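# Reorient the alphabet block in-hand so its digit faces up

## Task

Using only the right hand, roll the alphabet block that sits loose on the upturned palm until the face bearing the digit points up. Its rotation about the vertical axis is irrelevant. The goal picture shows one valid resting state. The block must never touch anything except this hand and must never leave it. The wrist camera, its post and the arm's final link count as part of the hand. To finish, the block must rest motionless on the palm or fingers and must not touch the wrist, the camera or the post. The palm must face straight up. No hand motor may read moving or overload, or be accumulating toward a shutdown; motors dead from the start are exempt. Then end the scene. The hand is opened at that point, and the block must still be digit-up lying on the open hand.

## Robot and tools

Robot: a six-joint arm carrying a right dexterous hand with sixteen motors. A wrist camera sits on a post by the wrist. Cameras are cam_high (fixed overview) and cam_wrist, both 672x504.

Frames: the scene frame has its origin on the tabletop under the arm base, with +z up and +y to the left when facing along +x. The hand point lies in front of the palm, where thumb tip and index/middle tips would pinch. Its axes: +z runs along straight fingers toward the tips, +x runs across the palm away from the thumb, and +y points out of the palm face. The palm surface is at y = -0.062 m. Finger knuckles are at z = -0.017 m and fingertips extend 0.139 m beyond that; bending fingers moves the tips toward +y. Only the rubber fingertip caps grip well. A rigid mast at the wrist occupies x +0.05..+0.10, z -0.16..-0.11, up to y = +0.06 m; keep the block clear of it. "Palm up" means the hand's +y axis points along scene +z.

Row format (24 numbers, each in [-1, 1]). This is one list shared by arm and hand.
1-6: dx, dy, dz, rx, ry, rz. These are an offset of the hand point, not a pose, expressed in the hand point's own axes. Scale: 1.0 = 0.6 m for translation and 180 degrees for rotation. rx, ry, rz form a single rotation vector. In execute_actions the offset is measured from the pose measured when that action begins; for a call's first action, that is the last reported pose. Every row of an action refers to that same start, not to the previous row. Each control step clips the command to 100 mm and 16 degrees from the current pose.
7-22: hand hinge goals, each mapped linearly between its two stops (degrees at +1, at -1; value where straight). Order: index_mcp, index_abd, index_pip, index_dip, middle_mcp, middle_abd, middle_pip, middle_dip, ring_mcp, ring_abd, ring_pip, ring_dip, thumb_cmc, thumb_axl, thumb_mcp, thumb_ipl. For each finger, going toward -1 does the following: _mcp curls at the knuckle toward the palm (-18,+128; 0.75), _abd swings the finger away from the thumb (-60,+60; 0.00), _pip bends the middle joint (-29,+108; 0.58), and _dip bends the tip joint (-21,+117; 0.70). Toward -1, thumb_cmc brings the thumb from beside the palm to in front of it (-20,+120; 0.71), and thumb_axl rolls it about its length (-27,+140; 0.68). thumb_mcp (-69,+109; 0.23) and thumb_ipl (-77,+108; 0.17) bend it: toward +z with thumb_axl straight, or in the thumb_cmc direction with thumb_axl near -0.40.
23: current_limit, a cap on every hand motor's current, linear from 0 mA at -1 to 550 mA at +1, with an 11 mA minimum. Low caps also slow hinges and may fail to lift a finger.
24: speed. Set-points travel at (speed+1)/2 of 5.9 rad/s, never below 0.001 of that. Defaults are current_limit +0.4 and speed -0.6, and the last values written persist.

Tools:
execute_actions(actions): a list of actions. Each action is a table of 1-15 rows lasting 15 control steps of 1/30 s. If fewer rows are given, the last row repeats. An empty list just returns state and images.
move(target, speed, stop_force, blocking): target is one row, with offsets from the pose in the latest result. The arm follows a straight path lasting 0.5-10 s, turning the short way round; it does not avoid obstacles and can overshoot speed near full extension. speed is 0.002-0.5 m/s (default 0.25), and rotation is capped at twice that in rad/s. The hand numbers are sent at the start. stop_force is 9-40 N, measured along the direction to the target. It halts the path on resistance and backs off two steps. Do not use it on moves that rotate, or when pulling away from a contact; it is not allowed in the first 0.2 s or with blocking=false. blocking=false returns after 0.5 s; poll with wait(0) and finish the move before sending other motion. The move: line reports the ending (done, off_target, moving, held, fault, contact) and the limits (paced = command clipped, held = steps blocked), plus the remaining distance.
wait(seconds 0-10): holds the last command. stop(): brakes a running move.
zoom_image(camera, region [x0,y0,x1,y1] in pixels, at most 504x504): gives a closer view of the latest image.
show_instructions(): shows the reference images.
finished_scene(scene): ends the current scene, given its number, and cannot be undone.

Results: the hand point's position (m) and quaternion wxyz, plus velocities, in the scene frame. Hand target is the pose the controller is currently driving toward. A pose unreachable line means the clearance check changed or blocked the command. Step readings are listed, with HELD marking held-back steps. Also reported: wrist force and torque in hand axes (offset up to ~4 N, noise ~2.4 N, saturation ~50 N) and joint torques (only approximate). Per-motor lists in hinge order: hand_goal, hand_measured, hand_current_ma (positive pushes toward -1), and hand_state (moving; goal, within 0.02 at rest; blocked; overload).

Cautions: a finger presses only while its goal lies past the contact surface, and gear friction can keep a grip after the cap is lowered. A motor at 495 mA or more accumulates seconds; at 5 s it shuts down for 10 s, then runs to its goal. Contact torque at a joint limit (wrist joints 24.3 N m; others 130) or an external force of 150 N causes a 10 s fault stop, and the rest of the call is skipped. After a fault, hand commands are discarded. The arm is stiff, so avoid pushing into firm surfaces. Motors that reach 85 C brake the arm. Never let the block touch anything but the hand, drop, or fall off the table. Random pushes may nudge the block. Move gently and smoothly. Finish with the palm up, the fingers relaxed so the block rests on its own, and the hand motors settled.

Each tool is called after "Request:" by a JSON object that holds its "fn" and its "kwargs", one argument or row to a line.

Reference images:

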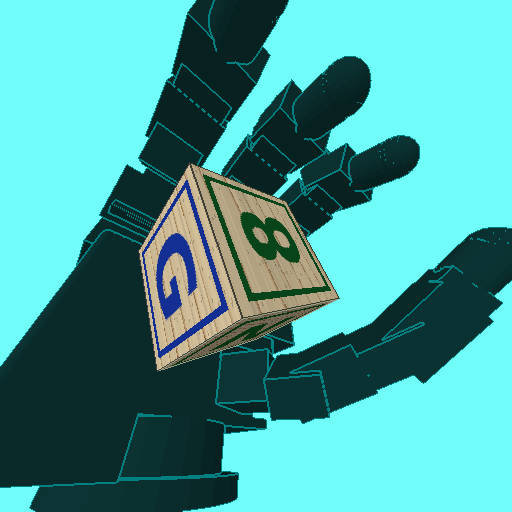

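## Session

Request:
{"fn": "execute_actions", "kwargs": {
  "actions": []
}}

Scene clock: 0.00 s.
end_effector_position=(+0.6144, +0.0528, +0.4423) hand_goal=(+0.046, +0.000, -0.008, +0.280, +0.046, +0.000, -0.008, +0.280, +0.046, +0.000, -0.008, +0.280, -0.104, +0.266, +0.032, -0.018) hand_measured=(+0.060, +0.000, -0.006, +0.282, +0.064, +0.000, -0.006, +0.282, +0.062, +0.000, -0.006, +0.282, -0.090, +0.270, +0.034, -0.016) hand_current_ma=(+88, +0, +15, +12, +93, +0, +14, +12, +87, +0, +14, +12, +67, +27, +9, +11) hand_state=(goal, goal, goal, goal, goal, goal, goal, goal, goal, overload, goal, goal, goal, goal, goal, goal) hand_current_limit=0.40 hand_speed=-0.60 end_effector_quat_wxyz=(+0.483, +0.492, +0.530, +0.493) end_effector_velocity=(+0.000, +0.001, +0.000) end_effector_angular_velocity=(+0.001, +0.000, +0.002)
Joint positions: [-0.176 -1.175  2.236 -4.162 -1.337 -0.043]
Joint velocities: [ 0.001 -0.    -0.     0.001  0.001  0.001]
Joint torques (N m, as the arm reports them, + toward a larger angle): no reading
Motor temperatures (°C, as the motors report them): [32 30 31 40 38 38]
Wrist force (N, on the end effector, along its own x y z axes, offset not removed): no reading
Wrist torque (N m, same axes, about the end effector's origin, offset not removed): no reading
Hand target: +0.614, +0.053, +0.442; +0.483, +0.492, +0.530, +0.493

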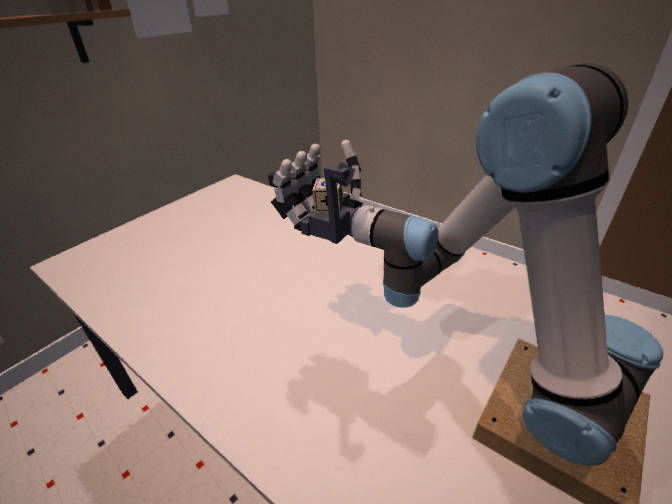

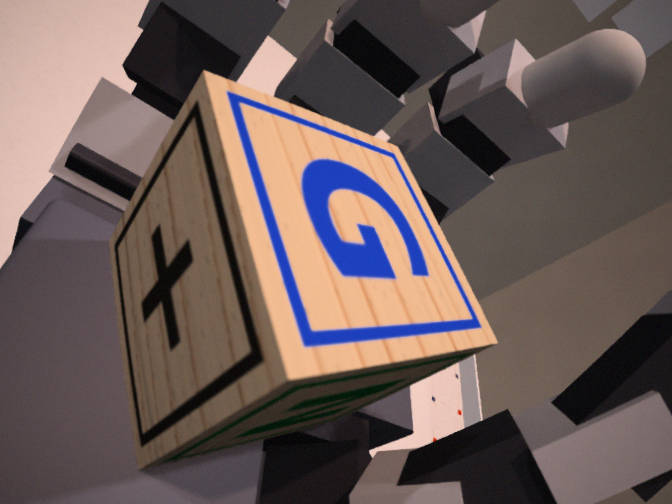

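Request:
{"fn": "zoom_image", "kwargs": {
  "camera": "cam_high",
  "region": [260, 120, 400, 250]
}}

Request:
{"fn": "zoom_image", "kwargs": {
  "camera": "cam_wrist",
  "region": [200, 300, 560, 504]
}}

Region (260, 120, 400, 250) of cam_high's 672x504 image, scaled by 3.600, with more detail than that image has; it fills the top 468 rows of this view, and the rest is white.

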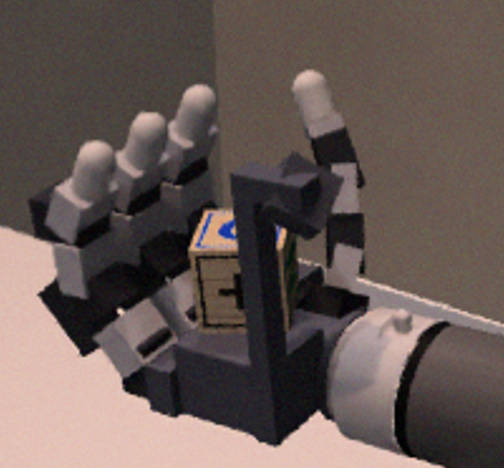

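Region (200, 300, 560, 504) of cam_wrist's 672x504 image, scaled by 1.400, with more detail than that image has; it fills the top 286 rows of this view, and the rest is white.

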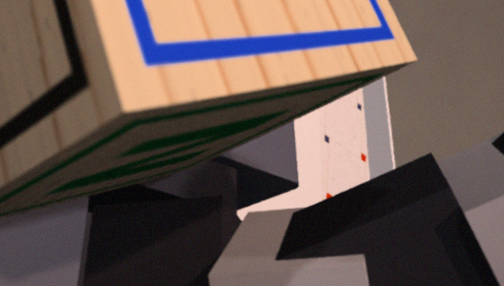

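Request:
{"fn": "execute_actions", "kwargs": {
  "actions": [
    [[0,0,0,0,0,0,0.3,0,0.2,0.4,0.3,0,0.2,0.4,-0.3,0,-0.1,0.2,-0.104,0.266,0.032,-0.018,0.4,-0.3]],
    [[0,0,0,0,0,0,0.3,0,0.2,0.4,0.3,0,0.2,0.4,-0.35,0,-0.3,0.1,-0.104,0.266,0.032,-0.018,0.4,-0.3]]
  ]
}}

Scene clock: 58.37 s.
end_effector_position=(+0.6144, +0.0528, +0.4423) hand_goal=(+0.300, +0.000, +0.200, +0.400, +0.300, +0.000, +0.200, +0.400, -0.350, +0.000, -0.300, +0.100, -0.104, +0.266, +0.032, -0.018) hand_measured=(+0.306, +0.000, +0.200, +0.398, +0.308, +0.000, +0.200, +0.398, -0.344, -0.006, -0.282, +0.104, -0.090, +0.270, +0.034, -0.016) hand_current_ma=(+42, +0, -4, -13, +45, +0, -4, -13, +35, +0, +94, +19, +67, +27, +9, +11) hand_state=(goal, goal, goal, goal, goal, goal, goal, goal, goal, overload, goal, goal, goal, goal, goal, goal) hand_current_limit=0.40 hand_speed=-0.30 end_effector_quat_wxyz=(+0.483, +0.492, +0.530, +0.493) end_effector_velocity=(+0.000, -0.001, +0.000) end_effector_angular_velocity=(-0.001, +0.000, -0.002)
Joint positions: [-0.176 -1.175  2.236 -4.162 -1.337 -0.043]
Joint velocities: [-0.001 -0.    -0.     0.    -0.001 -0.001]
Joint torques (N m, as the arm reports them, + toward a larger angle): [  7.52 -19.98  -6.4   -2.25  -1.13  -2.19]
Motor temperatures (°C, as the motors report them): [32 30 31 40 38 38]
Wrist force (N, on the end effector, along its own x y z axes, offset not removed): [-0.7 2.0 0.9]
Wrist torque (N m, same axes, about the end effector's origin, offset not removed): [0.15 -0.07 -0.23]
Hand target: +0.614, +0.053, +0.442; +0.483, +0.492, +0.530, +0.493
Off the commanded pose: 0.000 m, 0 deg.
Step readings (end_effector_position; steps 1 to 15: 1st action; 16 to 30: 2nd action):
0: (+0.6144, +0.0528, +0.4423)
1: (+0.6144, +0.0528, +0.4423)
2: (+0.6144, +0.0528, +0.4423)
4: (+0.6144, +0.0528, +0.4423)
8: (+0.6144, +0.0528, +0.4423)
15: (+0.6144, +0.0528, +0.4423)
16: (+0.6144, +0.0528, +0.4423)
17: (+0.6144, +0.0528, +0.4423)
19: (+0.6144, +0.0528, +0.4423)
23: (+0.6144, +0.0528, +0.4423)
30: end_effector_position above
camera_calibration (this result's frames):
cam_wrist: T_world_to_cam=[[0.0858211, -0.764083, 0.639384, -0.258036], [-0.720529, -0.490819, -0.489831, 0.641849], [0.688093, -0.418657, -0.592667, -0.0159044], [0, 0, 0, 1]] pos_world=[0.49556, 0.111213, 0.469955]

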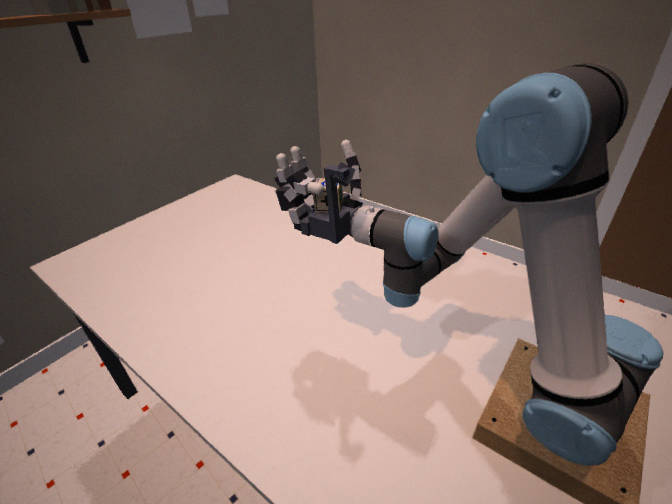

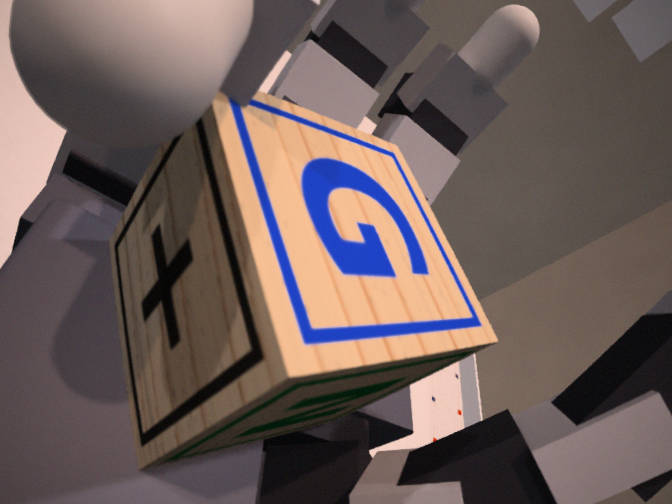

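Request:
{"fn": "execute_actions", "kwargs": {
  "actions": [
    [[0,0,0,0.05,0,0,0.6,0,0.0,0.2,0.6,0,0.0,0.2,-0.2,0,0.3,0.4,-0.104,0.266,0.032,-0.018,0.4,-0.3]],
    [[0,0,0,0.05,0,0,0.6,0,0.0,0.2,0.6,0,0.0,0.2,-0.2,0,0.3,0.4,-0.104,0.266,0.032,-0.018,0.4,-0.3]],
    [[0,0,0,0.03,0,0,0.6,0,0.0,0.2,0.6,0,0.0,0.2,-0.2,0,0.3,0.4,-0.104,0.266,0.032,-0.018,0.4,-0.3]]
  ]
}}

Scene clock: 71.57 s.
end_effector_position=(+0.6139, +0.0528, +0.4425) hand_goal=(+0.600, +0.000, +0.000, +0.200, +0.600, +0.000, +0.000, +0.200, -0.200, +0.000, +0.300, +0.400, -0.104, +0.266, +0.032, -0.018) hand_measured=(+0.610, +0.000, +0.006, +0.202, +0.614, +0.000, +0.006, +0.202, -0.192, -0.006, +0.300, +0.398, -0.094, +0.270, +0.032, -0.016) hand_current_ma=(+66, +0, +31, +15, +70, +0, +30, +15, +44, +0, -5, -14, +50, +23, -2, +8) hand_state=(goal, goal, goal, goal, goal, goal, goal, goal, goal, overload, goal, goal, goal, goal, goal, goal) hand_current_limit=0.40 hand_speed=-0.30 end_effector_quat_wxyz=(+0.376, +0.578, +0.618, +0.377) end_effector_velocity=(+0.000, +0.000, +0.000) end_effector_angular_velocity=(+0.000, +0.015, +0.000)
Joint positions: [-0.175 -1.528  2.281 -3.446 -1.374 -0.132]
Joint velocities: [ 0.001 -0.011 -0.005  0.031 -0.002 -0.002]
Joint torques (N m, as the arm reports them, + toward a larger angle): [  8.91 -27.76 -28.37  -1.5   -1.32  -2.54]
Motor temperatures (°C, as the motors report them): [32 30 31 40 38 38]
Wrist force (N, on the end effector, along its own x y z axes, offset not removed): [0.1 0.8 0.8]
Wrist torque (N m, same axes, about the end effector's origin, offset not removed): [0.11 -0.21 -0.10]
Hand target: +0.614, +0.053, +0.442; +0.376, +0.579, +0.618, +0.377
Off the commanded pose: 0.000 m, 0 deg.
Step readings (end_effector_position; steps 1 to 15: 1st action; 16 to 30: 2nd action; 31 to 45: 3rd action):
0: (+0.6144, +0.0528, +0.4423)
1: (+0.6143, +0.0528, +0.4423)
2: (+0.6127, +0.0531, +0.4422)
4: (+0.6099, +0.0537, +0.4446)
8: (+0.6124, +0.0532, +0.4424)
15: (+0.6142, +0.0528, +0.4423)
16: (+0.6141, +0.0528, +0.4423)
17: (+0.6127, +0.0529, +0.4433)
19: (+0.6098, +0.0535, +0.4478)
23: (+0.6119, +0.0531, +0.4434)
30: (+0.6139, +0.0528, +0.4424)
31: (+0.6140, +0.0528, +0.4426)
32: (+0.6132, +0.0529, +0.4452)
34: (+0.6123, +0.0531, +0.4466)
38: (+0.6132, +0.0530, +0.4433)
45: end_effector_position above
camera_calibration (this result's frames):
cam_wrist: T_world_to_cam=[[0.322686, -0.754013, 0.572134, -0.374207], [-0.857688, -0.488588, -0.160168, 0.579814], [0.400307, -0.439028, -0.804368, 0.255983], [0, 0, 0, 1]] pos_world=[0.515579, 0.113517, 0.512869]

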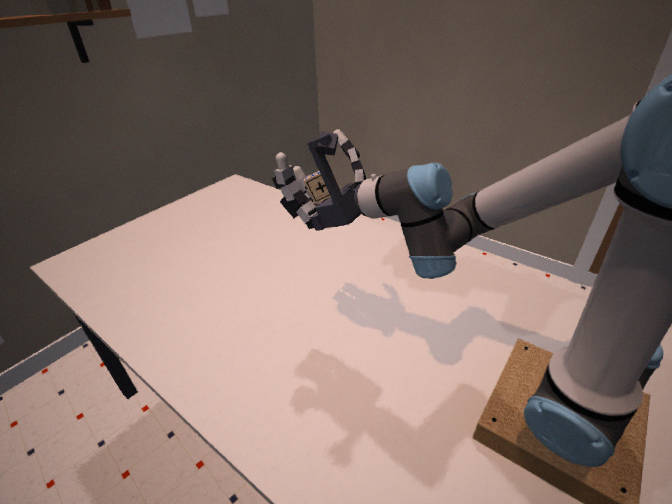

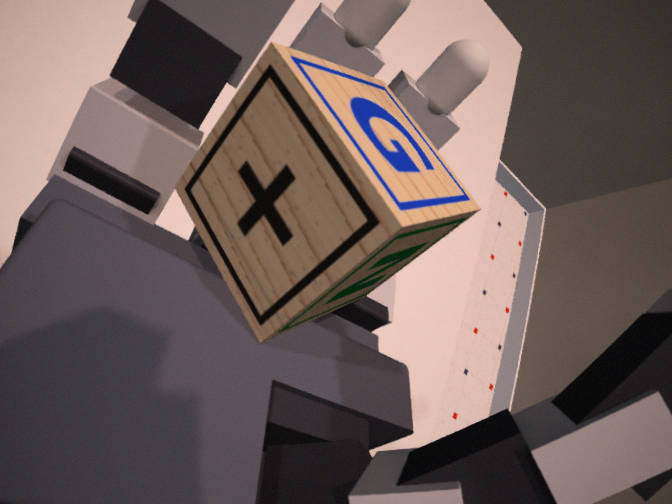

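Request:
{"fn": "zoom_image", "kwargs": {
  "camera": "cam_wrist",
  "region": [260, 180, 500, 360]
}}

Request:
{"fn": "zoom_image", "kwargs": {
  "camera": "cam_high",
  "region": [260, 120, 400, 250]
}}

Region (260, 180, 500, 360) of cam_wrist's 672x504 image, scaled by 2.100, with more detail than that image has; it fills the top 378 rows of this view, and the rest is white.

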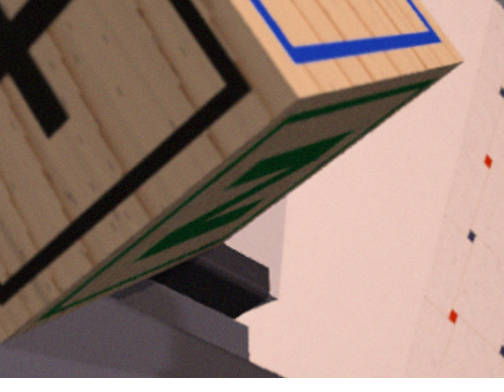

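Region (260, 120, 400, 250) of cam_high's 672x504 image, scaled by 3.600, with more detail than that image has; it fills the top 468 rows of this view, and the rest is white.

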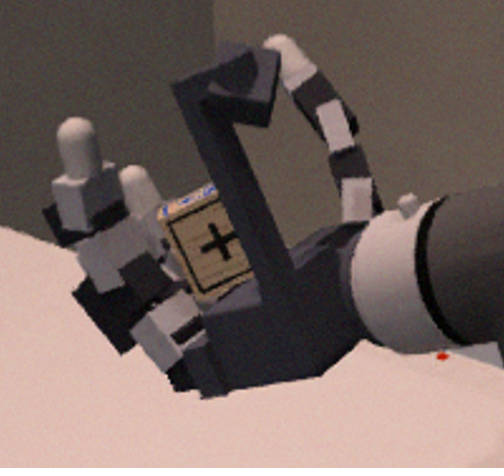

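Request:
{"fn": "execute_actions", "kwargs": {
  "actions": [
    [[0,0,0,0,0,0,0.65,0,0.0,0.2,0.35,0,0.3,0.4,-0.45,0,0.4,0.5,-0.104,0.266,0.032,-0.018,0.4,-0.5]],
    [[0,0,0,0,0,0,0.65,0,0.0,0.2,0.15,0,0.4,0.4,-0.65,0,0.5,0.5,-0.104,0.266,0.032,-0.018,0.4,-0.5]],
    [[0,0,0,0,0,0,0.65,0,0.0,0.2,0.15,0,0.4,0.4,-0.65,0,0.5,0.5,-0.104,0.266,0.032,-0.018,0.4,-0.5]]
  ]
}}

Scene clock: 94.93 s.
end_effector_position=(+0.6139, +0.0529, +0.4425) hand_goal=(+0.650, +0.000, +0.000, +0.200, +0.150, +0.000, +0.400, +0.400, -0.650, +0.000, +0.500, +0.500, -0.104, +0.266, +0.032, -0.018) hand_measured=(+0.658, +0.000, +0.006, +0.202, +0.182, +0.000, +0.400, +0.398, -0.640, -0.006, +0.498, +0.498, -0.094, +0.270, +0.032, -0.016) hand_current_ma=(+46, +0, +31, +15, +166, +0, +1, -11, +52, +0, -10, -13, +50, +23, -2, +8) hand_state=(goal, goal, goal, goal, blocked, goal, goal, goal, goal, overload, goal, goal, goal, goal, goal, goal) hand_current_limit=0.40 hand_speed=-0.50 end_effector_quat_wxyz=(+0.376, +0.578, +0.618, +0.378) end_effector_velocity=(-0.000, -0.000, +0.001) end_effector_angular_velocity=(-0.001, -0.001, +0.000)
Joint positions: [-0.175 -1.528  2.281 -3.446 -1.374 -0.132]
Joint velocities: [-0.001 -0.001 -0.    -0.     0.    -0.001]
Joint torques (N m, as the arm reports them, + toward a larger angle): [  3.25 -12.95 -12.55  -4.11   1.22   1.87]
Motor temperatures (°C, as the motors report them): [32 30 31 40 38 38]
Wrist force (N, on the end effector, along its own x y z axes, offset not removed): [0.3 1.3 -0.1]
Wrist torque (N m, same axes, about the end effector's origin, offset not removed): [0.28 -0.11 -0.11]
Hand target: +0.614, +0.053, +0.443; +0.376, +0.578, +0.618, +0.377
Off the commanded pose: 0.000 m, 0 deg.
Step readings (end_effector_position; steps 1 to 15: 1st action; 16 to 30: 2nd action; 31 to 45: 3rd action):
0: (+0.6139, +0.0528, +0.4425)
1: (+0.6139, +0.0528, +0.4425)
2: (+0.6139, +0.0528, +0.4426)
4: (+0.6139, +0.0528, +0.4427)
8: (+0.6139, +0.0528, +0.4426)
15: (+0.6139, +0.0529, +0.4425)
16: (+0.6139, +0.0529, +0.4425)
17: (+0.6139, +0.0529, +0.4425)
19: (+0.6139, +0.0529, +0.4425)
23: (+0.6139, +0.0529, +0.4425)
30: (+0.6139, +0.0529, +0.4425)
31: (+0.6139, +0.0529, +0.4425)
32: (+0.6139, +0.0529, +0.4425)
34: (+0.6139, +0.0529, +0.4425)
38: (+0.6139, +0.0529, +0.4425)
45: end_effector_position above
camera_calibration (this result's frames):
cam_wrist: T_world_to_cam=[[0.322698, -0.754003, 0.572141, -0.374211], [-0.857674, -0.488609, -0.160175, 0.579816], [0.400325, -0.439022, -0.804362, 0.255986], [0, 0, 0, 1]] pos_world=[0.515573, 0.113531, 0.512878]

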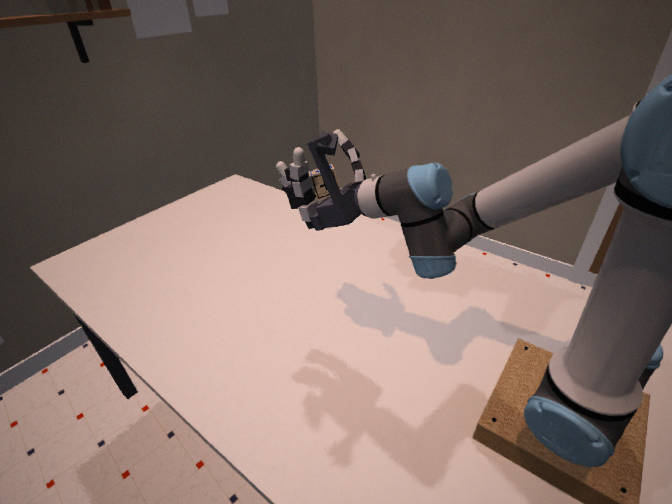

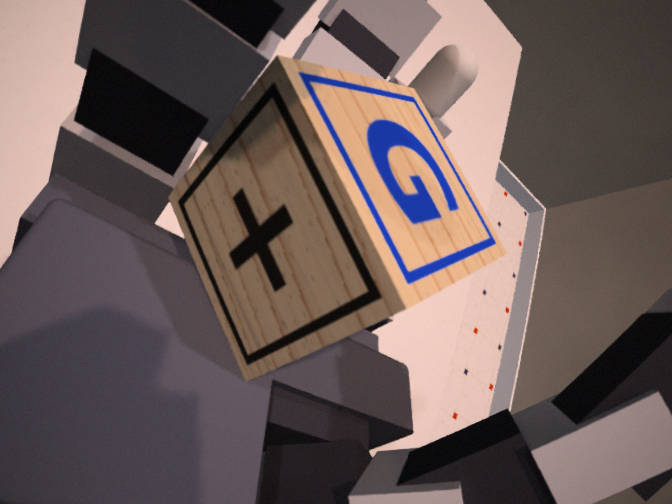

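Request:
{"fn": "zoom_image", "kwargs": {
  "camera": "cam_high",
  "region": [260, 120, 400, 250]
}}

Region (260, 120, 400, 250) of cam_high's 672x504 image, scaled by 3.600, with more detail than that image has; it fills the top 468 rows of this view, and the rest is white.

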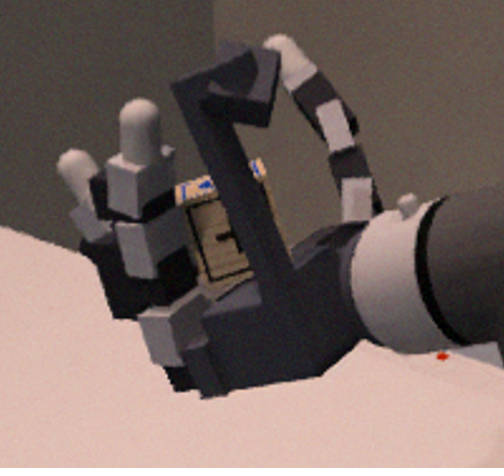

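Request:
{"fn": "execute_actions", "kwargs": {
  "actions": [
    [[0,0,0,0,0,0,0.4,0,0.3,0.4,0.2,0,0.4,0.4,0.2,0,0.4,0.4,-0.104,0.266,0.032,-0.018,0.4,-0.5]],
    [[0,0,0,0,0,0,0.2,0,0.4,0.4,0.2,0,0.4,0.4,0.2,0,0.4,0.4,-0.104,0.266,0.032,-0.018,0.4,-0.5]],
    [[0,0,0,0,0,0,0.2,0,0.4,0.4,0.2,0,0.4,0.4,0.2,0,0.4,0.4,-0.104,0.266,0.032,-0.018,0.4,-0.5]]
  ]
}}

Scene clock: 104.67 s.
end_effector_position=(+0.6139, +0.0529, +0.4425) hand_goal=(+0.200, +0.000, +0.400, +0.400, +0.200, +0.000, +0.400, +0.400, +0.200, +0.000, +0.400, +0.400, -0.104, +0.266, +0.032, -0.018) hand_measured=(+0.224, +0.000, +0.400, +0.398, +0.212, +0.000, +0.400, +0.398, +0.208, -0.006, +0.404, +0.402, -0.094, +0.270, +0.032, -0.016) hand_current_ma=(+141, +0, +2, -11, +63, +0, +2, -11, +51, +0, +22, +14, +50, +23, -2, +8) hand_state=(blocked, goal, goal, goal, goal, goal, goal, goal, goal, overload, goal, goal, goal, goal, goal, goal) hand_current_limit=0.40 hand_speed=-0.50 end_effector_quat_wxyz=(+0.376, +0.578, +0.618, +0.377) end_effector_velocity=(+0.000, +0.000, -0.000) end_effector_angular_velocity=(-0.002, +0.001, +0.001)
Joint positions: [-0.175 -1.528  2.281 -3.446 -1.374 -0.132]
Joint velocities: [ 0.001  0.    -0.     0.    -0.001 -0.002]
Joint torques (N m, as the arm reports them, + toward a larger angle): [  2.58 -12.62 -12.38  -4.25   1.24   1.87]
Motor temperatures (°C, as the motors report them): [32 30 31 40 38 38]
Wrist force (N, on the end effector, along its own x y z axes, offset not removed): [-0.3 2.0 1.4]
Wrist torque (N m, same axes, about the end effector's origin, offset not removed): [0.30 -0.11 -0.20]
Hand target: +0.614, +0.053, +0.443; +0.376, +0.578, +0.618, +0.377
Off the commanded pose: 0.000 m, 0 deg.
Step readings (end_effector_position; steps 1 to 15: 1st action; 16 to 30: 2nd action; 31 to 45: 3rd action):
0: (+0.6139, +0.0529, +0.4425)
1: (+0.6139, +0.0529, +0.4425)
2: (+0.6139, +0.0529, +0.4425)
4: (+0.6139, +0.0529, +0.4425)
8: (+0.6139, +0.0529, +0.4425)
15: (+0.6139, +0.0529, +0.4425)
16: (+0.6139, +0.0529, +0.4425)
17: (+0.6139, +0.0529, +0.4425)
19: (+0.6139, +0.0529, +0.4425)
23: (+0.6139, +0.0529, +0.4425)
30: (+0.6139, +0.0529, +0.4425)
31: (+0.6139, +0.0529, +0.4425)
32: (+0.6139, +0.0529, +0.4425)
34: (+0.6139, +0.0529, +0.4425)
38: (+0.6139, +0.0529, +0.4425)
45: end_effector_position above
camera_calibration (this result's frames):
cam_wrist: T_world_to_cam=[[0.322698, -0.754003, 0.572141, -0.374211], [-0.857675, -0.488609, -0.160175, 0.579816], [0.400325, -0.439022, -0.804363, 0.255986], [0, 0, 0, 1]] pos_world=[0.515573, 0.113531, 0.512878]

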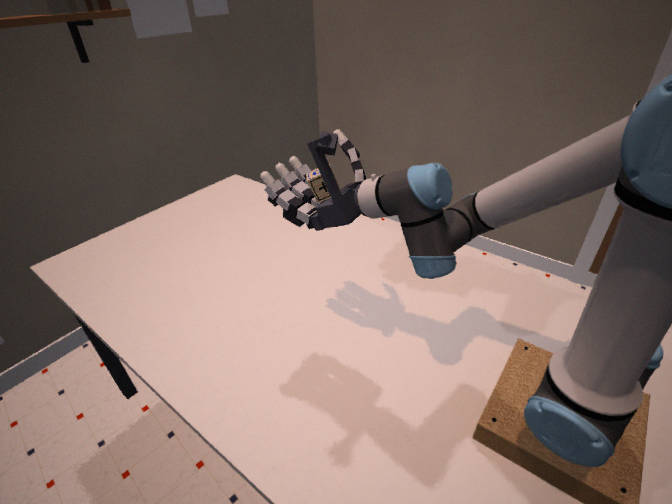

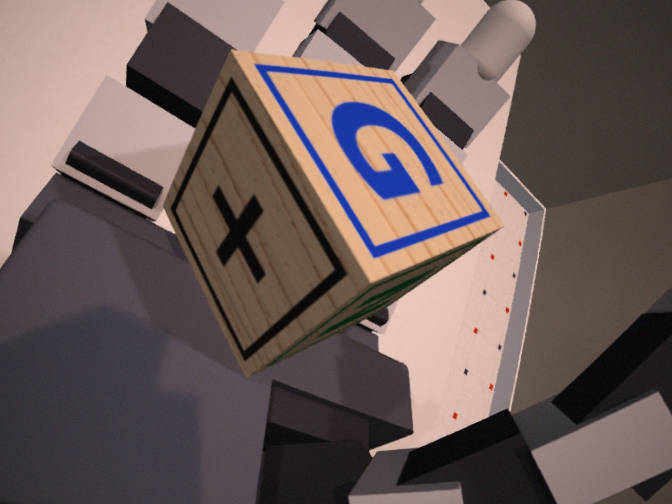

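Request:
{"fn": "execute_actions", "kwargs": {
  "actions": [
    [[0,0,0,0,0,0,0.7,0,0.2,0.2,0.15,0,0.4,0.4,0.2,0,0.4,0.4,-0.3,0.68,0.3,0.17,0.4,-0.4]],
    [[0,0,0,0,0,0,0.7,0,0.2,0.2,0.0,0,0.4,0.4,0.1,0,0.4,0.4,-0.45,0.68,0.3,0.17,0.4,-0.4]],
    [[0,0,0,0,0,0,0.7,0,0.2,0.2,0.0,0,0.4,0.4,0.1,0,0.4,0.4,-0.45,0.68,0.3,0.17,0.4,-0.4]]
  ]
}}

Scene clock: 112.40 s.
end_effector_position=(+0.6139, +0.0529, +0.4425) hand_goal=(+0.700, +0.000, +0.200, +0.200, +0.000, +0.000, +0.400, +0.400, +0.100, +0.000, +0.400, +0.400, -0.450, +0.680, +0.300, +0.170) hand_measured=(+0.708, +0.000, +0.210, +0.204, +0.028, +0.000, +0.400, +0.398, +0.124, -0.006, +0.404, +0.402, -0.444, +0.678, +0.294, +0.168) hand_current_ma=(+47, +0, +47, +19, +155, +0, +5, -11, +136, +0, +22, +14, +29, -15, -39, -20) hand_state=(goal, goal, goal, goal, blocked, goal, goal, goal, blocked, overload, goal, goal, goal, goal, goal, goal) hand_current_limit=0.40 hand_speed=-0.40 end_effector_quat_wxyz=(+0.376, +0.578, +0.618, +0.377) end_effector_velocity=(-0.000, +0.000, +0.000) end_effector_angular_velocity=(+0.000, +0.000, +0.000)
Joint positions: [-0.175 -1.528  2.281 -3.446 -1.374 -0.132]
Joint velocities: [ 0.    -0.001  0.     0.001  0.     0.   ]
Joint torques (N m, as the arm reports them, + toward a larger angle): [  3.5  -13.34 -12.95  -4.01   1.05   1.81]
Motor temperatures (°C, as the motors report them): [32 30 31 40 38 38]
Wrist force (N, on the end effector, along its own x y z axes, offset not removed): [-0.2 1.3 0.3]
Wrist torque (N m, same axes, about the end effector's origin, offset not removed): [0.21 -0.11 -0.18]
Hand target: +0.614, +0.053, +0.443; +0.376, +0.578, +0.618, +0.377
Off the commanded pose: 0.000 m, 0 deg.
Step readings (end_effector_position; steps 1 to 15: 1st action; 16 to 30: 2nd action; 31 to 45: 3rd action):
0: (+0.6139, +0.0529, +0.4425)
1: (+0.6139, +0.0529, +0.4425)
2: (+0.6139, +0.0529, +0.4425)
4: (+0.6139, +0.0529, +0.4425)
8: (+0.6139, +0.0529, +0.4425)
15: (+0.6139, +0.0529, +0.4425)
16: (+0.6139, +0.0529, +0.4425)
17: (+0.6139, +0.0529, +0.4425)
19: (+0.6139, +0.0529, +0.4425)
23: (+0.6139, +0.0529, +0.4425)
30: (+0.6139, +0.0529, +0.4425)
31: (+0.6139, +0.0529, +0.4425)
32: (+0.6139, +0.0529, +0.4425)
34: (+0.6139, +0.0529, +0.4425)
38: (+0.6139, +0.0529, +0.4425)
45: end_effector_position above
camera_calibration (this result's frames):
cam_wrist: T_world_to_cam=[[0.322698, -0.754003, 0.572141, -0.374211], [-0.857675, -0.488609, -0.160175, 0.579816], [0.400325, -0.439022, -0.804362, 0.255986], [0, 0, 0, 1]] pos_world=[0.515573, 0.113531, 0.512878]

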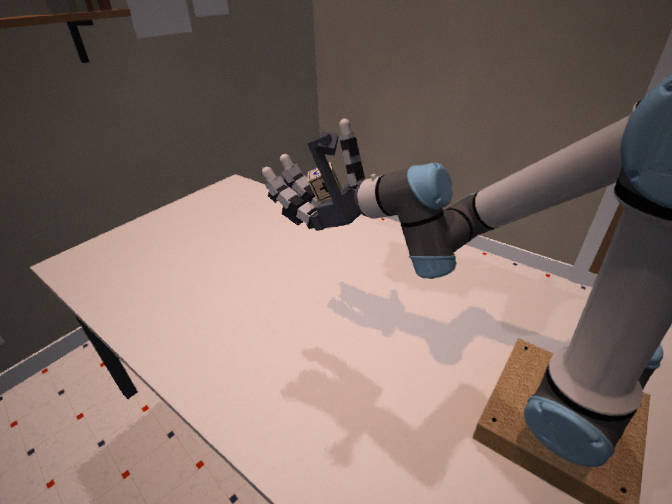

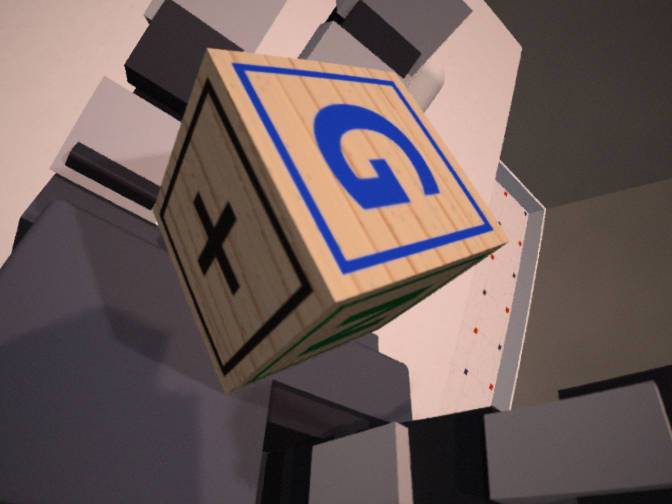

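Request:
{"fn": "execute_actions", "kwargs": {
  "actions": [
    [[0,0,0,0,0,0,0.4,0,0.3,0.4,0.6,0,0.2,0.2,0.6,0,0.1,0.2,-0.2,0.68,0.3,0.17,0.4,-0.4]],
    [[0,0,0,0,0,0,0.0,0,0.4,0.4,0.7,0,0.2,0.2,0.65,0,0.1,0.2,-0.2,0.68,0.3,0.17,0.4,-0.4]],
    [[0,0,0,0,0,0,-0.4,0,0.45,0.5,0.7,0,0.2,0.2,0.65,0,0.1,0.2,-0.2,0.68,0.3,0.17,0.4,-0.4]],
    [[0,0,0,0,0,0,-0.65,0,0.5,0.5,0.7,0,0.2,0.2,0.65,0,0.1,0.2,-0.2,0.68,0.3,0.17,0.4,-0.4]],
    [[0,0,0,0,0,0,-0.65,0,0.5,0.5,0.7,0,0.2,0.2,0.65,0,0.1,0.2,-0.2,0.68,0.3,0.17,0.4,-0.4]]
  ]
}}

Scene clock: 133.07 s.
end_effector_position=(+0.6139, +0.0529, +0.4425) hand_goal=(-0.650, +0.000, +0.500, +0.500, +0.700, +0.000, +0.200, +0.200, +0.650, +0.000, +0.100, +0.200, -0.200, +0.680, +0.300, +0.170) hand_measured=(-0.642, +0.000, +0.498, +0.498, +0.712, +0.000, +0.208, +0.204, +0.660, -0.006, +0.108, +0.202, -0.198, +0.678, +0.294, +0.168) hand_current_ma=(+52, +0, -8, -13, +62, +0, +39, +17, +53, +0, +40, +17, +14, -14, -39, -20) hand_state=(goal, goal, goal, goal, goal, goal, goal, goal, goal, overload, goal, goal, goal, goal, goal, goal) hand_current_limit=0.40 hand_speed=-0.40 end_effector_quat_wxyz=(+0.376, +0.578, +0.618, +0.377) end_effector_velocity=(-0.000, -0.001, +0.001) end_effector_angular_velocity=(-0.002, -0.002, -0.001)
Joint positions: [-0.175 -1.528  2.281 -3.446 -1.374 -0.132]
Joint velocities: [-0.001 -0.001 -0.    -0.001 -0.001 -0.001]
Joint torques (N m, as the arm reports them, + toward a larger angle): [  2.84 -12.49 -12.22  -4.21   1.     1.83]
Motor temperatures (°C, as the motors report them): [32 30 31 40 38 38]
Wrist force (N, on the end effector, along its own x y z axes, offset not removed): [0.6 2.2 -0.5]
Wrist torque (N m, same axes, about the end effector's origin, offset not removed): [0.31 -0.15 -0.06]
Hand target: +0.614, +0.053, +0.443; +0.376, +0.578, +0.618, +0.377
Off the commanded pose: 0.000 m, 0 deg.
Step readings (end_effector_position; steps 1 to 15: 1st action; 16 to 30: 2nd action; 31 to 45: 3rd action; 46 to 60: 4th action; 61 to 75: 5th action):
0: (+0.6139, +0.0529, +0.4425)
1: (+0.6139, +0.0529, +0.4425)
2: (+0.6139, +0.0529, +0.4425)
4: (+0.6139, +0.0529, +0.4425)
8: (+0.6139, +0.0529, +0.4425)
15: (+0.6139, +0.0529, +0.4425)
16: (+0.6139, +0.0529, +0.4425)
17: (+0.6139, +0.0529, +0.4425)
19: (+0.6139, +0.0529, +0.4425)
23: (+0.6139, +0.0529, +0.4425)
30: (+0.6139, +0.0529, +0.4425)
31: (+0.6139, +0.0529, +0.4425)
32: (+0.6139, +0.0529, +0.4425)
34: (+0.6139, +0.0529, +0.4425)
38: (+0.6139, +0.0529, +0.4425)
45: (+0.6139, +0.0529, +0.4425)
46: (+0.6139, +0.0529, +0.4425)
47: (+0.6139, +0.0529, +0.4425)
49: (+0.6139, +0.0529, +0.4425)
53: (+0.6139, +0.0529, +0.4425)
60: (+0.6139, +0.0529, +0.4425)
61: (+0.6139, +0.0529, +0.4425)
62: (+0.6139, +0.0529, +0.4425)
64: (+0.6139, +0.0529, +0.4425)
68: (+0.6139, +0.0529, +0.4425)
75: end_effector_position above
camera_calibration (this result's frames):
cam_wrist: T_world_to_cam=[[0.3227, -0.754004, 0.572139, -0.37421], [-0.857675, -0.488609, -0.160172, 0.579815], [0.400323, -0.439022, -0.804364, 0.255987], [0, 0, 0, 1]] pos_world=[0.515573, 0.113531, 0.512877]

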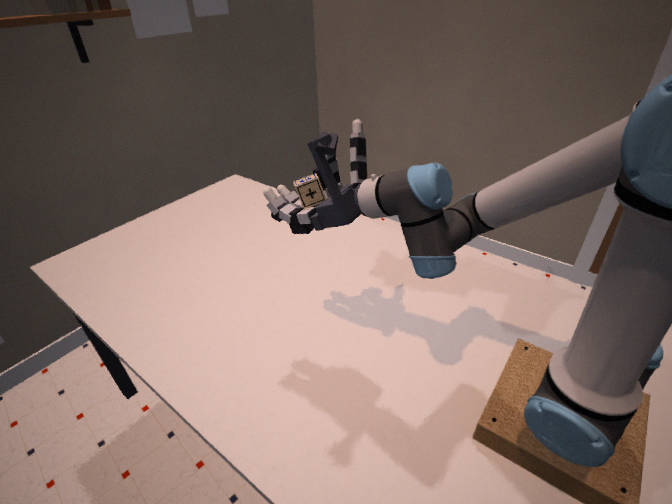

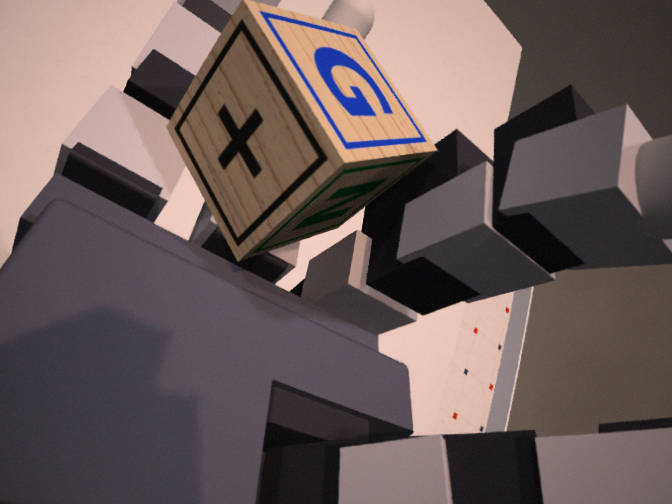

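Request:
{"fn": "execute_actions", "kwargs": {
  "actions": [
    [[0,0,0,0,0,0,-0.5,-0.15,0.5,0.5,0.65,0,0.1,0.1,0.6,0,0.0,0.1,-0.2,0.68,0.3,0.17,0.4,-0.6]],
    [[0,0,0,0,0,0,-0.4,-0.3,0.5,0.5,0.65,0,0.1,0.1,0.6,0,0.0,0.1,-0.2,0.68,0.3,0.17,0.4,-0.6]],
    [[0,0,0,0,0,0,-0.4,-0.3,0.5,0.5,0.65,0,0.1,0.1,0.6,0,0.0,0.1,-0.2,0.68,0.3,0.17,0.4,-0.6]]
  ]
}}

Request:
{"fn": "zoom_image", "kwargs": {
  "camera": "cam_high",
  "region": [250, 110, 390, 250]
}}

Scene clock: 143.97 s.
end_effector_position=(+0.6139, +0.0529, +0.4425) hand_goal=(-0.400, -0.300, +0.500, +0.500, +0.650, +0.000, +0.100, +0.100, +0.600, +0.000, +0.000, +0.100, -0.200, +0.680, +0.300, +0.170) hand_measured=(-0.400, -0.290, +0.498, +0.498, +0.680, +0.000, +0.110, +0.104, +0.622, -0.006, +0.008, +0.102, -0.198, +0.678, +0.294, +0.168) hand_current_ma=(+6, +41, -6, -13, +162, +0, +51, +18, +131, +0, +43, +17, +14, -14, -39, -20) hand_state=(goal, goal, goal, goal, blocked, goal, goal, goal, blocked, overload, goal, goal, goal, goal, goal, goal) hand_current_limit=0.40 hand_speed=-0.60 end_effector_quat_wxyz=(+0.376, +0.578, +0.618, +0.377) end_effector_velocity=(-0.000, -0.000, +0.000) end_effector_angular_velocity=(-0.001, -0.001, +0.000)
Joint positions: [-0.175 -1.528  2.281 -3.446 -1.374 -0.132]
Joint velocities: [-0.001 -0.001  0.    -0.     0.001 -0.001]
Joint torques (N m, as the arm reports them, + toward a larger angle): [  2.91 -13.   -12.39  -4.22   0.95   1.76]
Motor temperatures (°C, as the motors report them): [32 30 31 40 38 38]
Wrist force (N, on the end effector, along its own x y z axes, offset not removed): [-1.1 0.6 0.3]
Wrist torque (N m, same axes, about the end effector's origin, offset not removed): [0.06 0.11 -0.27]
Hand target: +0.614, +0.053, +0.443; +0.376, +0.578, +0.618, +0.377
Off the commanded pose: 0.000 m, 0 deg.
Step readings (end_effector_position; steps 1 to 15: 1st action; 16 to 30: 2nd action; 31 to 45: 3rd action):
0: (+0.6139, +0.0529, +0.4425)
1: (+0.6139, +0.0529, +0.4425)
2: (+0.6139, +0.0529, +0.4425)
4: (+0.6139, +0.0529, +0.4425)
8: (+0.6139, +0.0529, +0.4425)
15: (+0.6139, +0.0529, +0.4425)
16: (+0.6139, +0.0529, +0.4425)
17: (+0.6139, +0.0529, +0.4425)
19: (+0.6139, +0.0529, +0.4425)
23: (+0.6139, +0.0529, +0.4425)
30: (+0.6139, +0.0529, +0.4425)
31: (+0.6139, +0.0529, +0.4425)
32: (+0.6139, +0.0529, +0.4425)
34: (+0.6139, +0.0529, +0.4425)
38: (+0.6139, +0.0529, +0.4425)
45: end_effector_position above
camera_calibration (this result's frames):
cam_wrist: T_world_to_cam=[[0.3227, -0.754004, 0.572139, -0.37421], [-0.857675, -0.488609, -0.160172, 0.579815], [0.400323, -0.439022, -0.804364, 0.255987], [0, 0, 0, 1]] pos_world=[0.515573, 0.113531, 0.512877]

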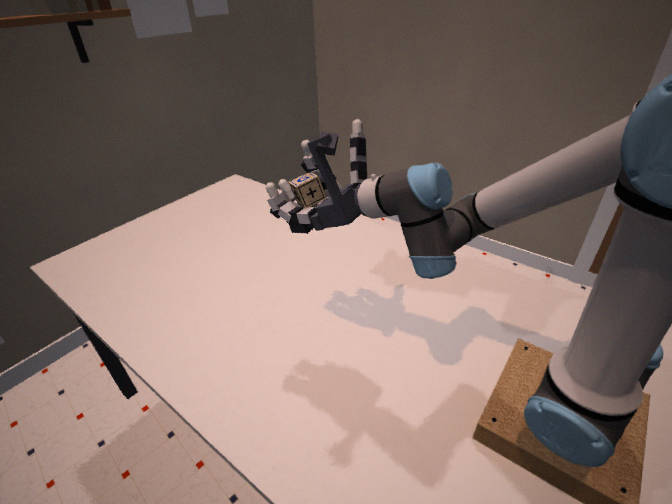

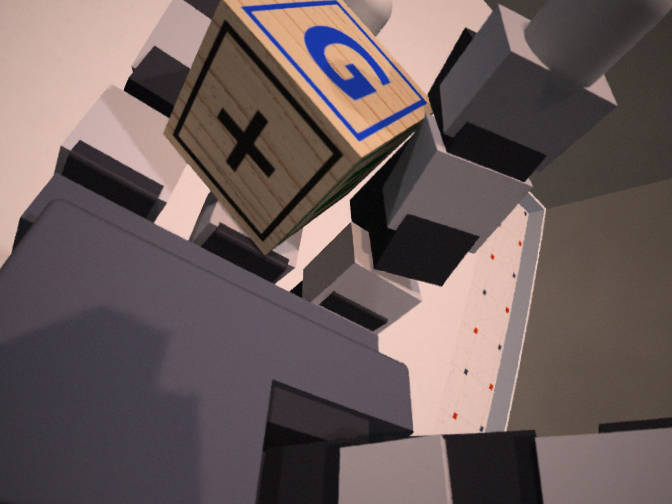

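Region (250, 110, 390, 250) of cam_high's 672x504 image, scaled by 3.600, with more detail than that image has.

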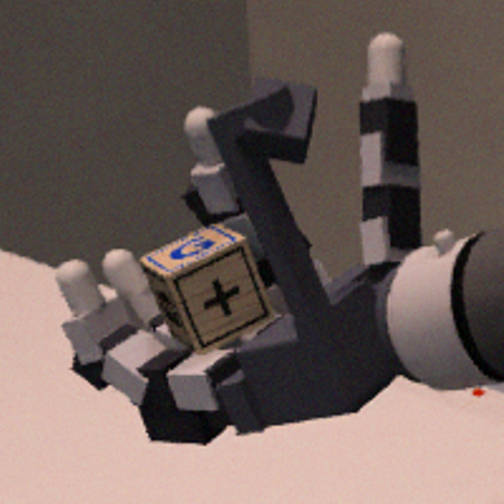

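Request:
{"fn": "execute_actions", "kwargs": {
  "actions": [
    [[0,0,0,0,0,0,-0.3,0,0.5,0.5,0.68,0,0.15,0.2,0.55,0,-0.2,0.0,-0.2,0.68,0.3,0.17,0.4,-0.6]],
    [[0,0,0,0,0,0,-0.3,0,0.5,0.5,0.68,0,0.15,0.2,0.5,0,-0.4,-0.1,-0.2,0.68,0.3,0.17,0.4,-0.6]],
    [[0,0,0,0,0,0,-0.3,0,0.5,0.5,0.68,0,0.15,0.2,0.5,0,-0.4,-0.1,-0.2,0.68,0.3,0.17,0.4,-0.6]]
  ]
}}

Request:
{"fn": "zoom_image", "kwargs": {
  "camera": "cam_high",
  "region": [250, 110, 390, 250]
}}

Scene clock: 156.97 s.
end_effector_position=(+0.6139, +0.0529, +0.4425) hand_goal=(-0.300, +0.000, +0.500, +0.500, +0.680, +0.000, +0.150, +0.200, +0.500, +0.000, -0.400, -0.100, -0.200, +0.680, +0.300, +0.170) hand_measured=(-0.294, -0.004, +0.500, +0.498, +0.694, +0.000, +0.152, +0.198, +0.522, -0.006, -0.394, -0.098, -0.198, +0.678, +0.294, +0.168) hand_current_ma=(+31, -17, -3, -12, +71, +0, +6, -12, +131, +0, +29, +13, +14, -14, -39, -20) hand_state=(goal, goal, goal, goal, goal, goal, goal, goal, blocked, overload, goal, goal, goal, goal, goal, goal) hand_current_limit=0.40 hand_speed=-0.60 end_effector_quat_wxyz=(+0.376, +0.578, +0.618, +0.377) end_effector_velocity=(-0.000, +0.000, +0.000) end_effector_angular_velocity=(-0.001, -0.001, +0.001)
Joint positions: [-0.175 -1.528  2.281 -3.446 -1.374 -0.132]
Joint velocities: [ 0.    -0.     0.    -0.001  0.001 -0.001]
Joint torques (N m, as the arm reports them, + toward a larger angle): [  3.38 -12.95 -13.57  -4.39   1.01   1.85]
Motor temperatures (°C, as the motors report them): [32 30 31 40 38 38]
Wrist force (N, on the end effector, along its own x y z axes, offset not removed): [0.3 0.1 -0.1]
Wrist torque (N m, same axes, about the end effector's origin, offset not removed): [0.12 -0.19 -0.10]
Hand target: +0.614, +0.053, +0.443; +0.376, +0.578, +0.618, +0.377
Off the commanded pose: 0.000 m, 0 deg.
Step readings (end_effector_position; steps 1 to 15: 1st action; 16 to 30: 2nd action; 31 to 45: 3rd action):
0: (+0.6139, +0.0529, +0.4425)
1: (+0.6139, +0.0529, +0.4425)
2: (+0.6139, +0.0529, +0.4425)
4: (+0.6139, +0.0529, +0.4425)
8: (+0.6139, +0.0529, +0.4425)
15: (+0.6139, +0.0529, +0.4425)
16: (+0.6139, +0.0529, +0.4425)
17: (+0.6139, +0.0529, +0.4425)
19: (+0.6139, +0.0529, +0.4425)
23: (+0.6139, +0.0529, +0.4425)
30: (+0.6139, +0.0529, +0.4425)
31: (+0.6139, +0.0529, +0.4425)
32: (+0.6139, +0.0529, +0.4425)
34: (+0.6139, +0.0529, +0.4425)
38: (+0.6139, +0.0529, +0.4425)
45: end_effector_position above
camera_calibration (this result's frames):
cam_wrist: T_world_to_cam=[[0.3227, -0.754004, 0.572139, -0.37421], [-0.857675, -0.488609, -0.160172, 0.579815], [0.400323, -0.439022, -0.804364, 0.255987], [0, 0, 0, 1]] pos_world=[0.515573, 0.113531, 0.512877]

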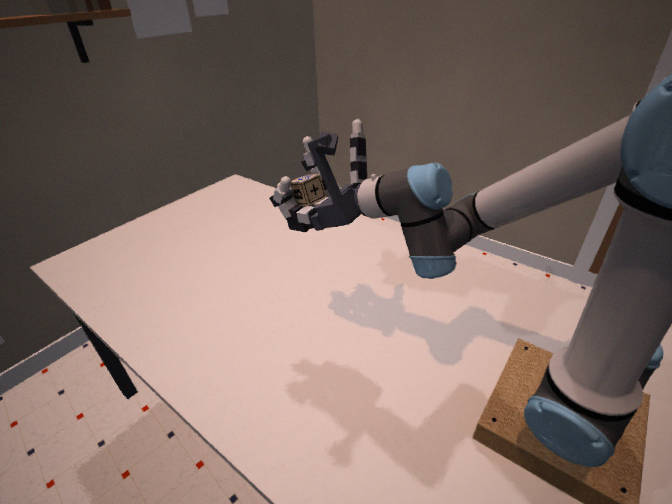

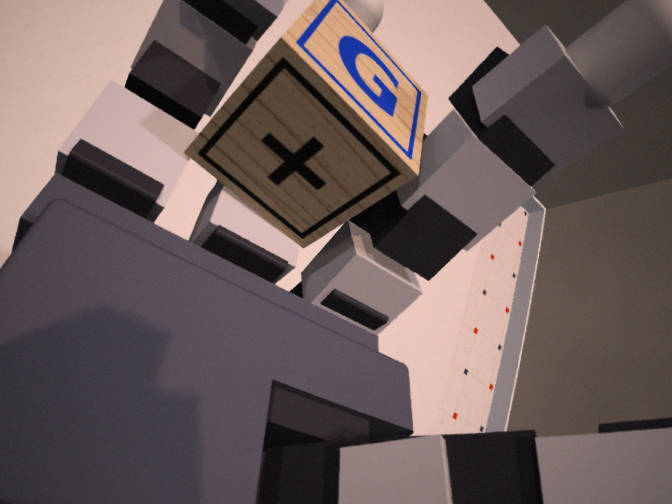

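Region (250, 110, 390, 250) of cam_high's 672x504 image, scaled by 3.600, with more detail than that image has.

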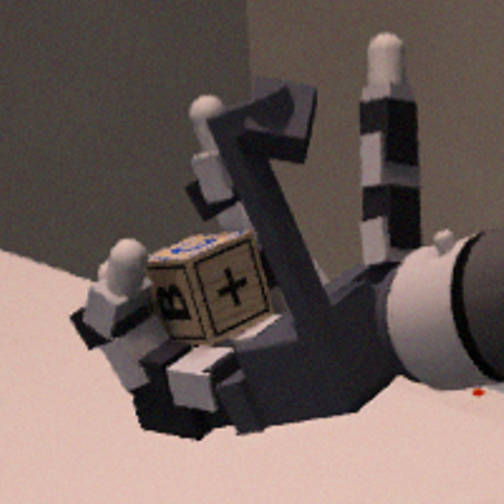

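Request:
{"fn": "execute_actions", "kwargs": {
  "actions": [
    [[0,0,0,0,0,0,-0.3,0,0.5,0.5,0.6,0,-0.1,0.2,0.55,0,-0.1,0.2,-0.2,0.68,0.3,0.17,0.4,-0.6]],
    [[0,0,0,0,0,0,-0.3,0,0.5,0.5,0.5,0,-0.3,0.2,0.5,0,-0.3,0.2,-0.2,0.68,0.3,0.17,0.4,-0.6]],
    [[0,0,0,0,0,0,-0.3,0,0.5,0.5,0.5,0,-0.3,0.2,0.5,0,-0.3,0.2,-0.2,0.68,0.3,0.17,0.4,-0.6]]
  ]
}}

Request:
{"fn": "zoom_image", "kwargs": {
  "camera": "cam_high",
  "region": [250, 110, 390, 250]
}}

Scene clock: 168.97 s.
end_effector_position=(+0.6139, +0.0529, +0.4425) hand_goal=(-0.300, +0.000, +0.500, +0.500, +0.500, +0.000, -0.300, +0.200, +0.500, +0.000, -0.300, +0.200, -0.200, +0.680, +0.300, +0.170) hand_measured=(-0.294, -0.004, +0.500, +0.498, +0.530, +0.000, -0.292, +0.198, +0.522, -0.006, -0.294, +0.198, -0.198, +0.678, +0.294, +0.168) hand_current_ma=(+32, -16, -3, -12, +162, +0, +39, -11, +128, +0, +34, -13, +14, -14, -39, -20) hand_state=(goal, goal, goal, goal, blocked, goal, goal, goal, blocked, overload, goal, goal, goal, goal, goal, goal) hand_current_limit=0.40 hand_speed=-0.60 end_effector_quat_wxyz=(+0.376, +0.578, +0.618, +0.377) end_effector_velocity=(-0.000, +0.001, +0.000) end_effector_angular_velocity=(+0.000, -0.001, +0.002)
Joint positions: [-0.175 -1.528  2.281 -3.446 -1.374 -0.132]
Joint velocities: [ 0.001  0.    -0.    -0.001  0.001 -0.   ]
Joint torques (N m, as the arm reports them, + toward a larger angle): [  3.42 -13.24 -12.79  -4.23   1.08   1.83]
Motor temperatures (°C, as the motors report them): [32 30 31 40 38 38]
Wrist force (N, on the end effector, along its own x y z axes, offset not removed): [-0.9 0.6 0.4]
Wrist torque (N m, same axes, about the end effector's origin, offset not removed): [0.12 -0.06 -0.19]
Hand target: +0.614, +0.053, +0.443; +0.376, +0.578, +0.618, +0.377
Off the commanded pose: 0.000 m, 0 deg.
Step readings (end_effector_position; steps 1 to 15: 1st action; 16 to 30: 2nd action; 31 to 45: 3rd action):
0: (+0.6139, +0.0529, +0.4425)
1: (+0.6139, +0.0529, +0.4425)
2: (+0.6139, +0.0529, +0.4425)
4: (+0.6139, +0.0529, +0.4425)
8: (+0.6139, +0.0529, +0.4425)
15: (+0.6139, +0.0529, +0.4425)
16: (+0.6139, +0.0529, +0.4425)
17: (+0.6139, +0.0529, +0.4425)
19: (+0.6139, +0.0529, +0.4425)
23: (+0.6139, +0.0529, +0.4425)
30: (+0.6139, +0.0529, +0.4425)
31: (+0.6139, +0.0529, +0.4425)
32: (+0.6139, +0.0529, +0.4425)
34: (+0.6139, +0.0529, +0.4425)
38: (+0.6139, +0.0529, +0.4425)
45: end_effector_position above
camera_calibration (this result's frames):
cam_wrist: T_world_to_cam=[[0.3227, -0.754004, 0.572139, -0.37421], [-0.857675, -0.488608, -0.160172, 0.579815], [0.400323, -0.439022, -0.804364, 0.255987], [0, 0, 0, 1]] pos_world=[0.515573, 0.113531, 0.512877]

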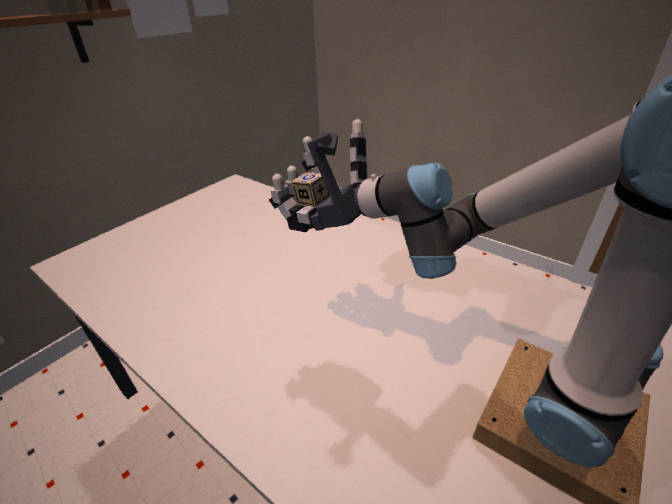

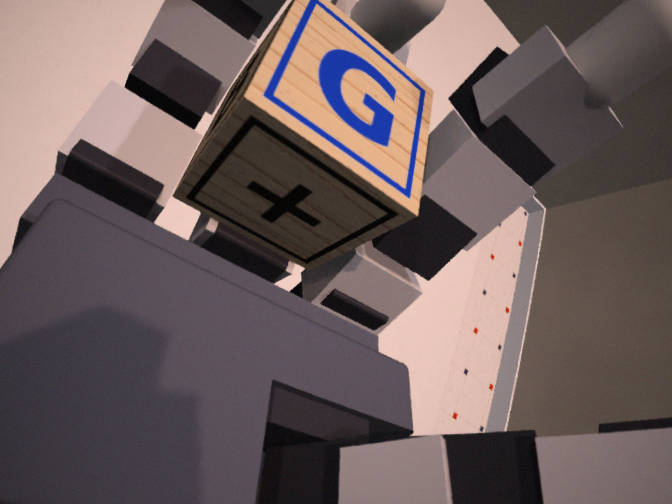

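Region (250, 110, 390, 250) of cam_high's 672x504 image, scaled by 3.600, with more detail than that image has.

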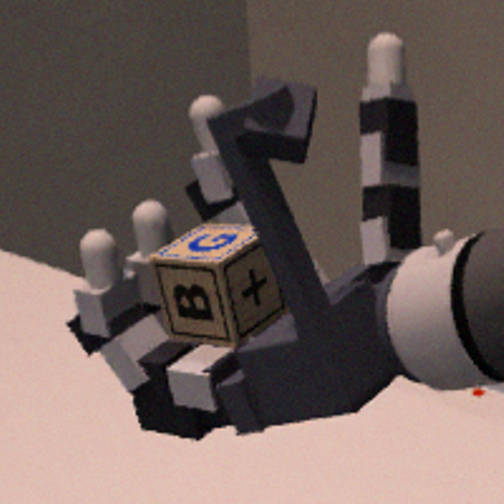

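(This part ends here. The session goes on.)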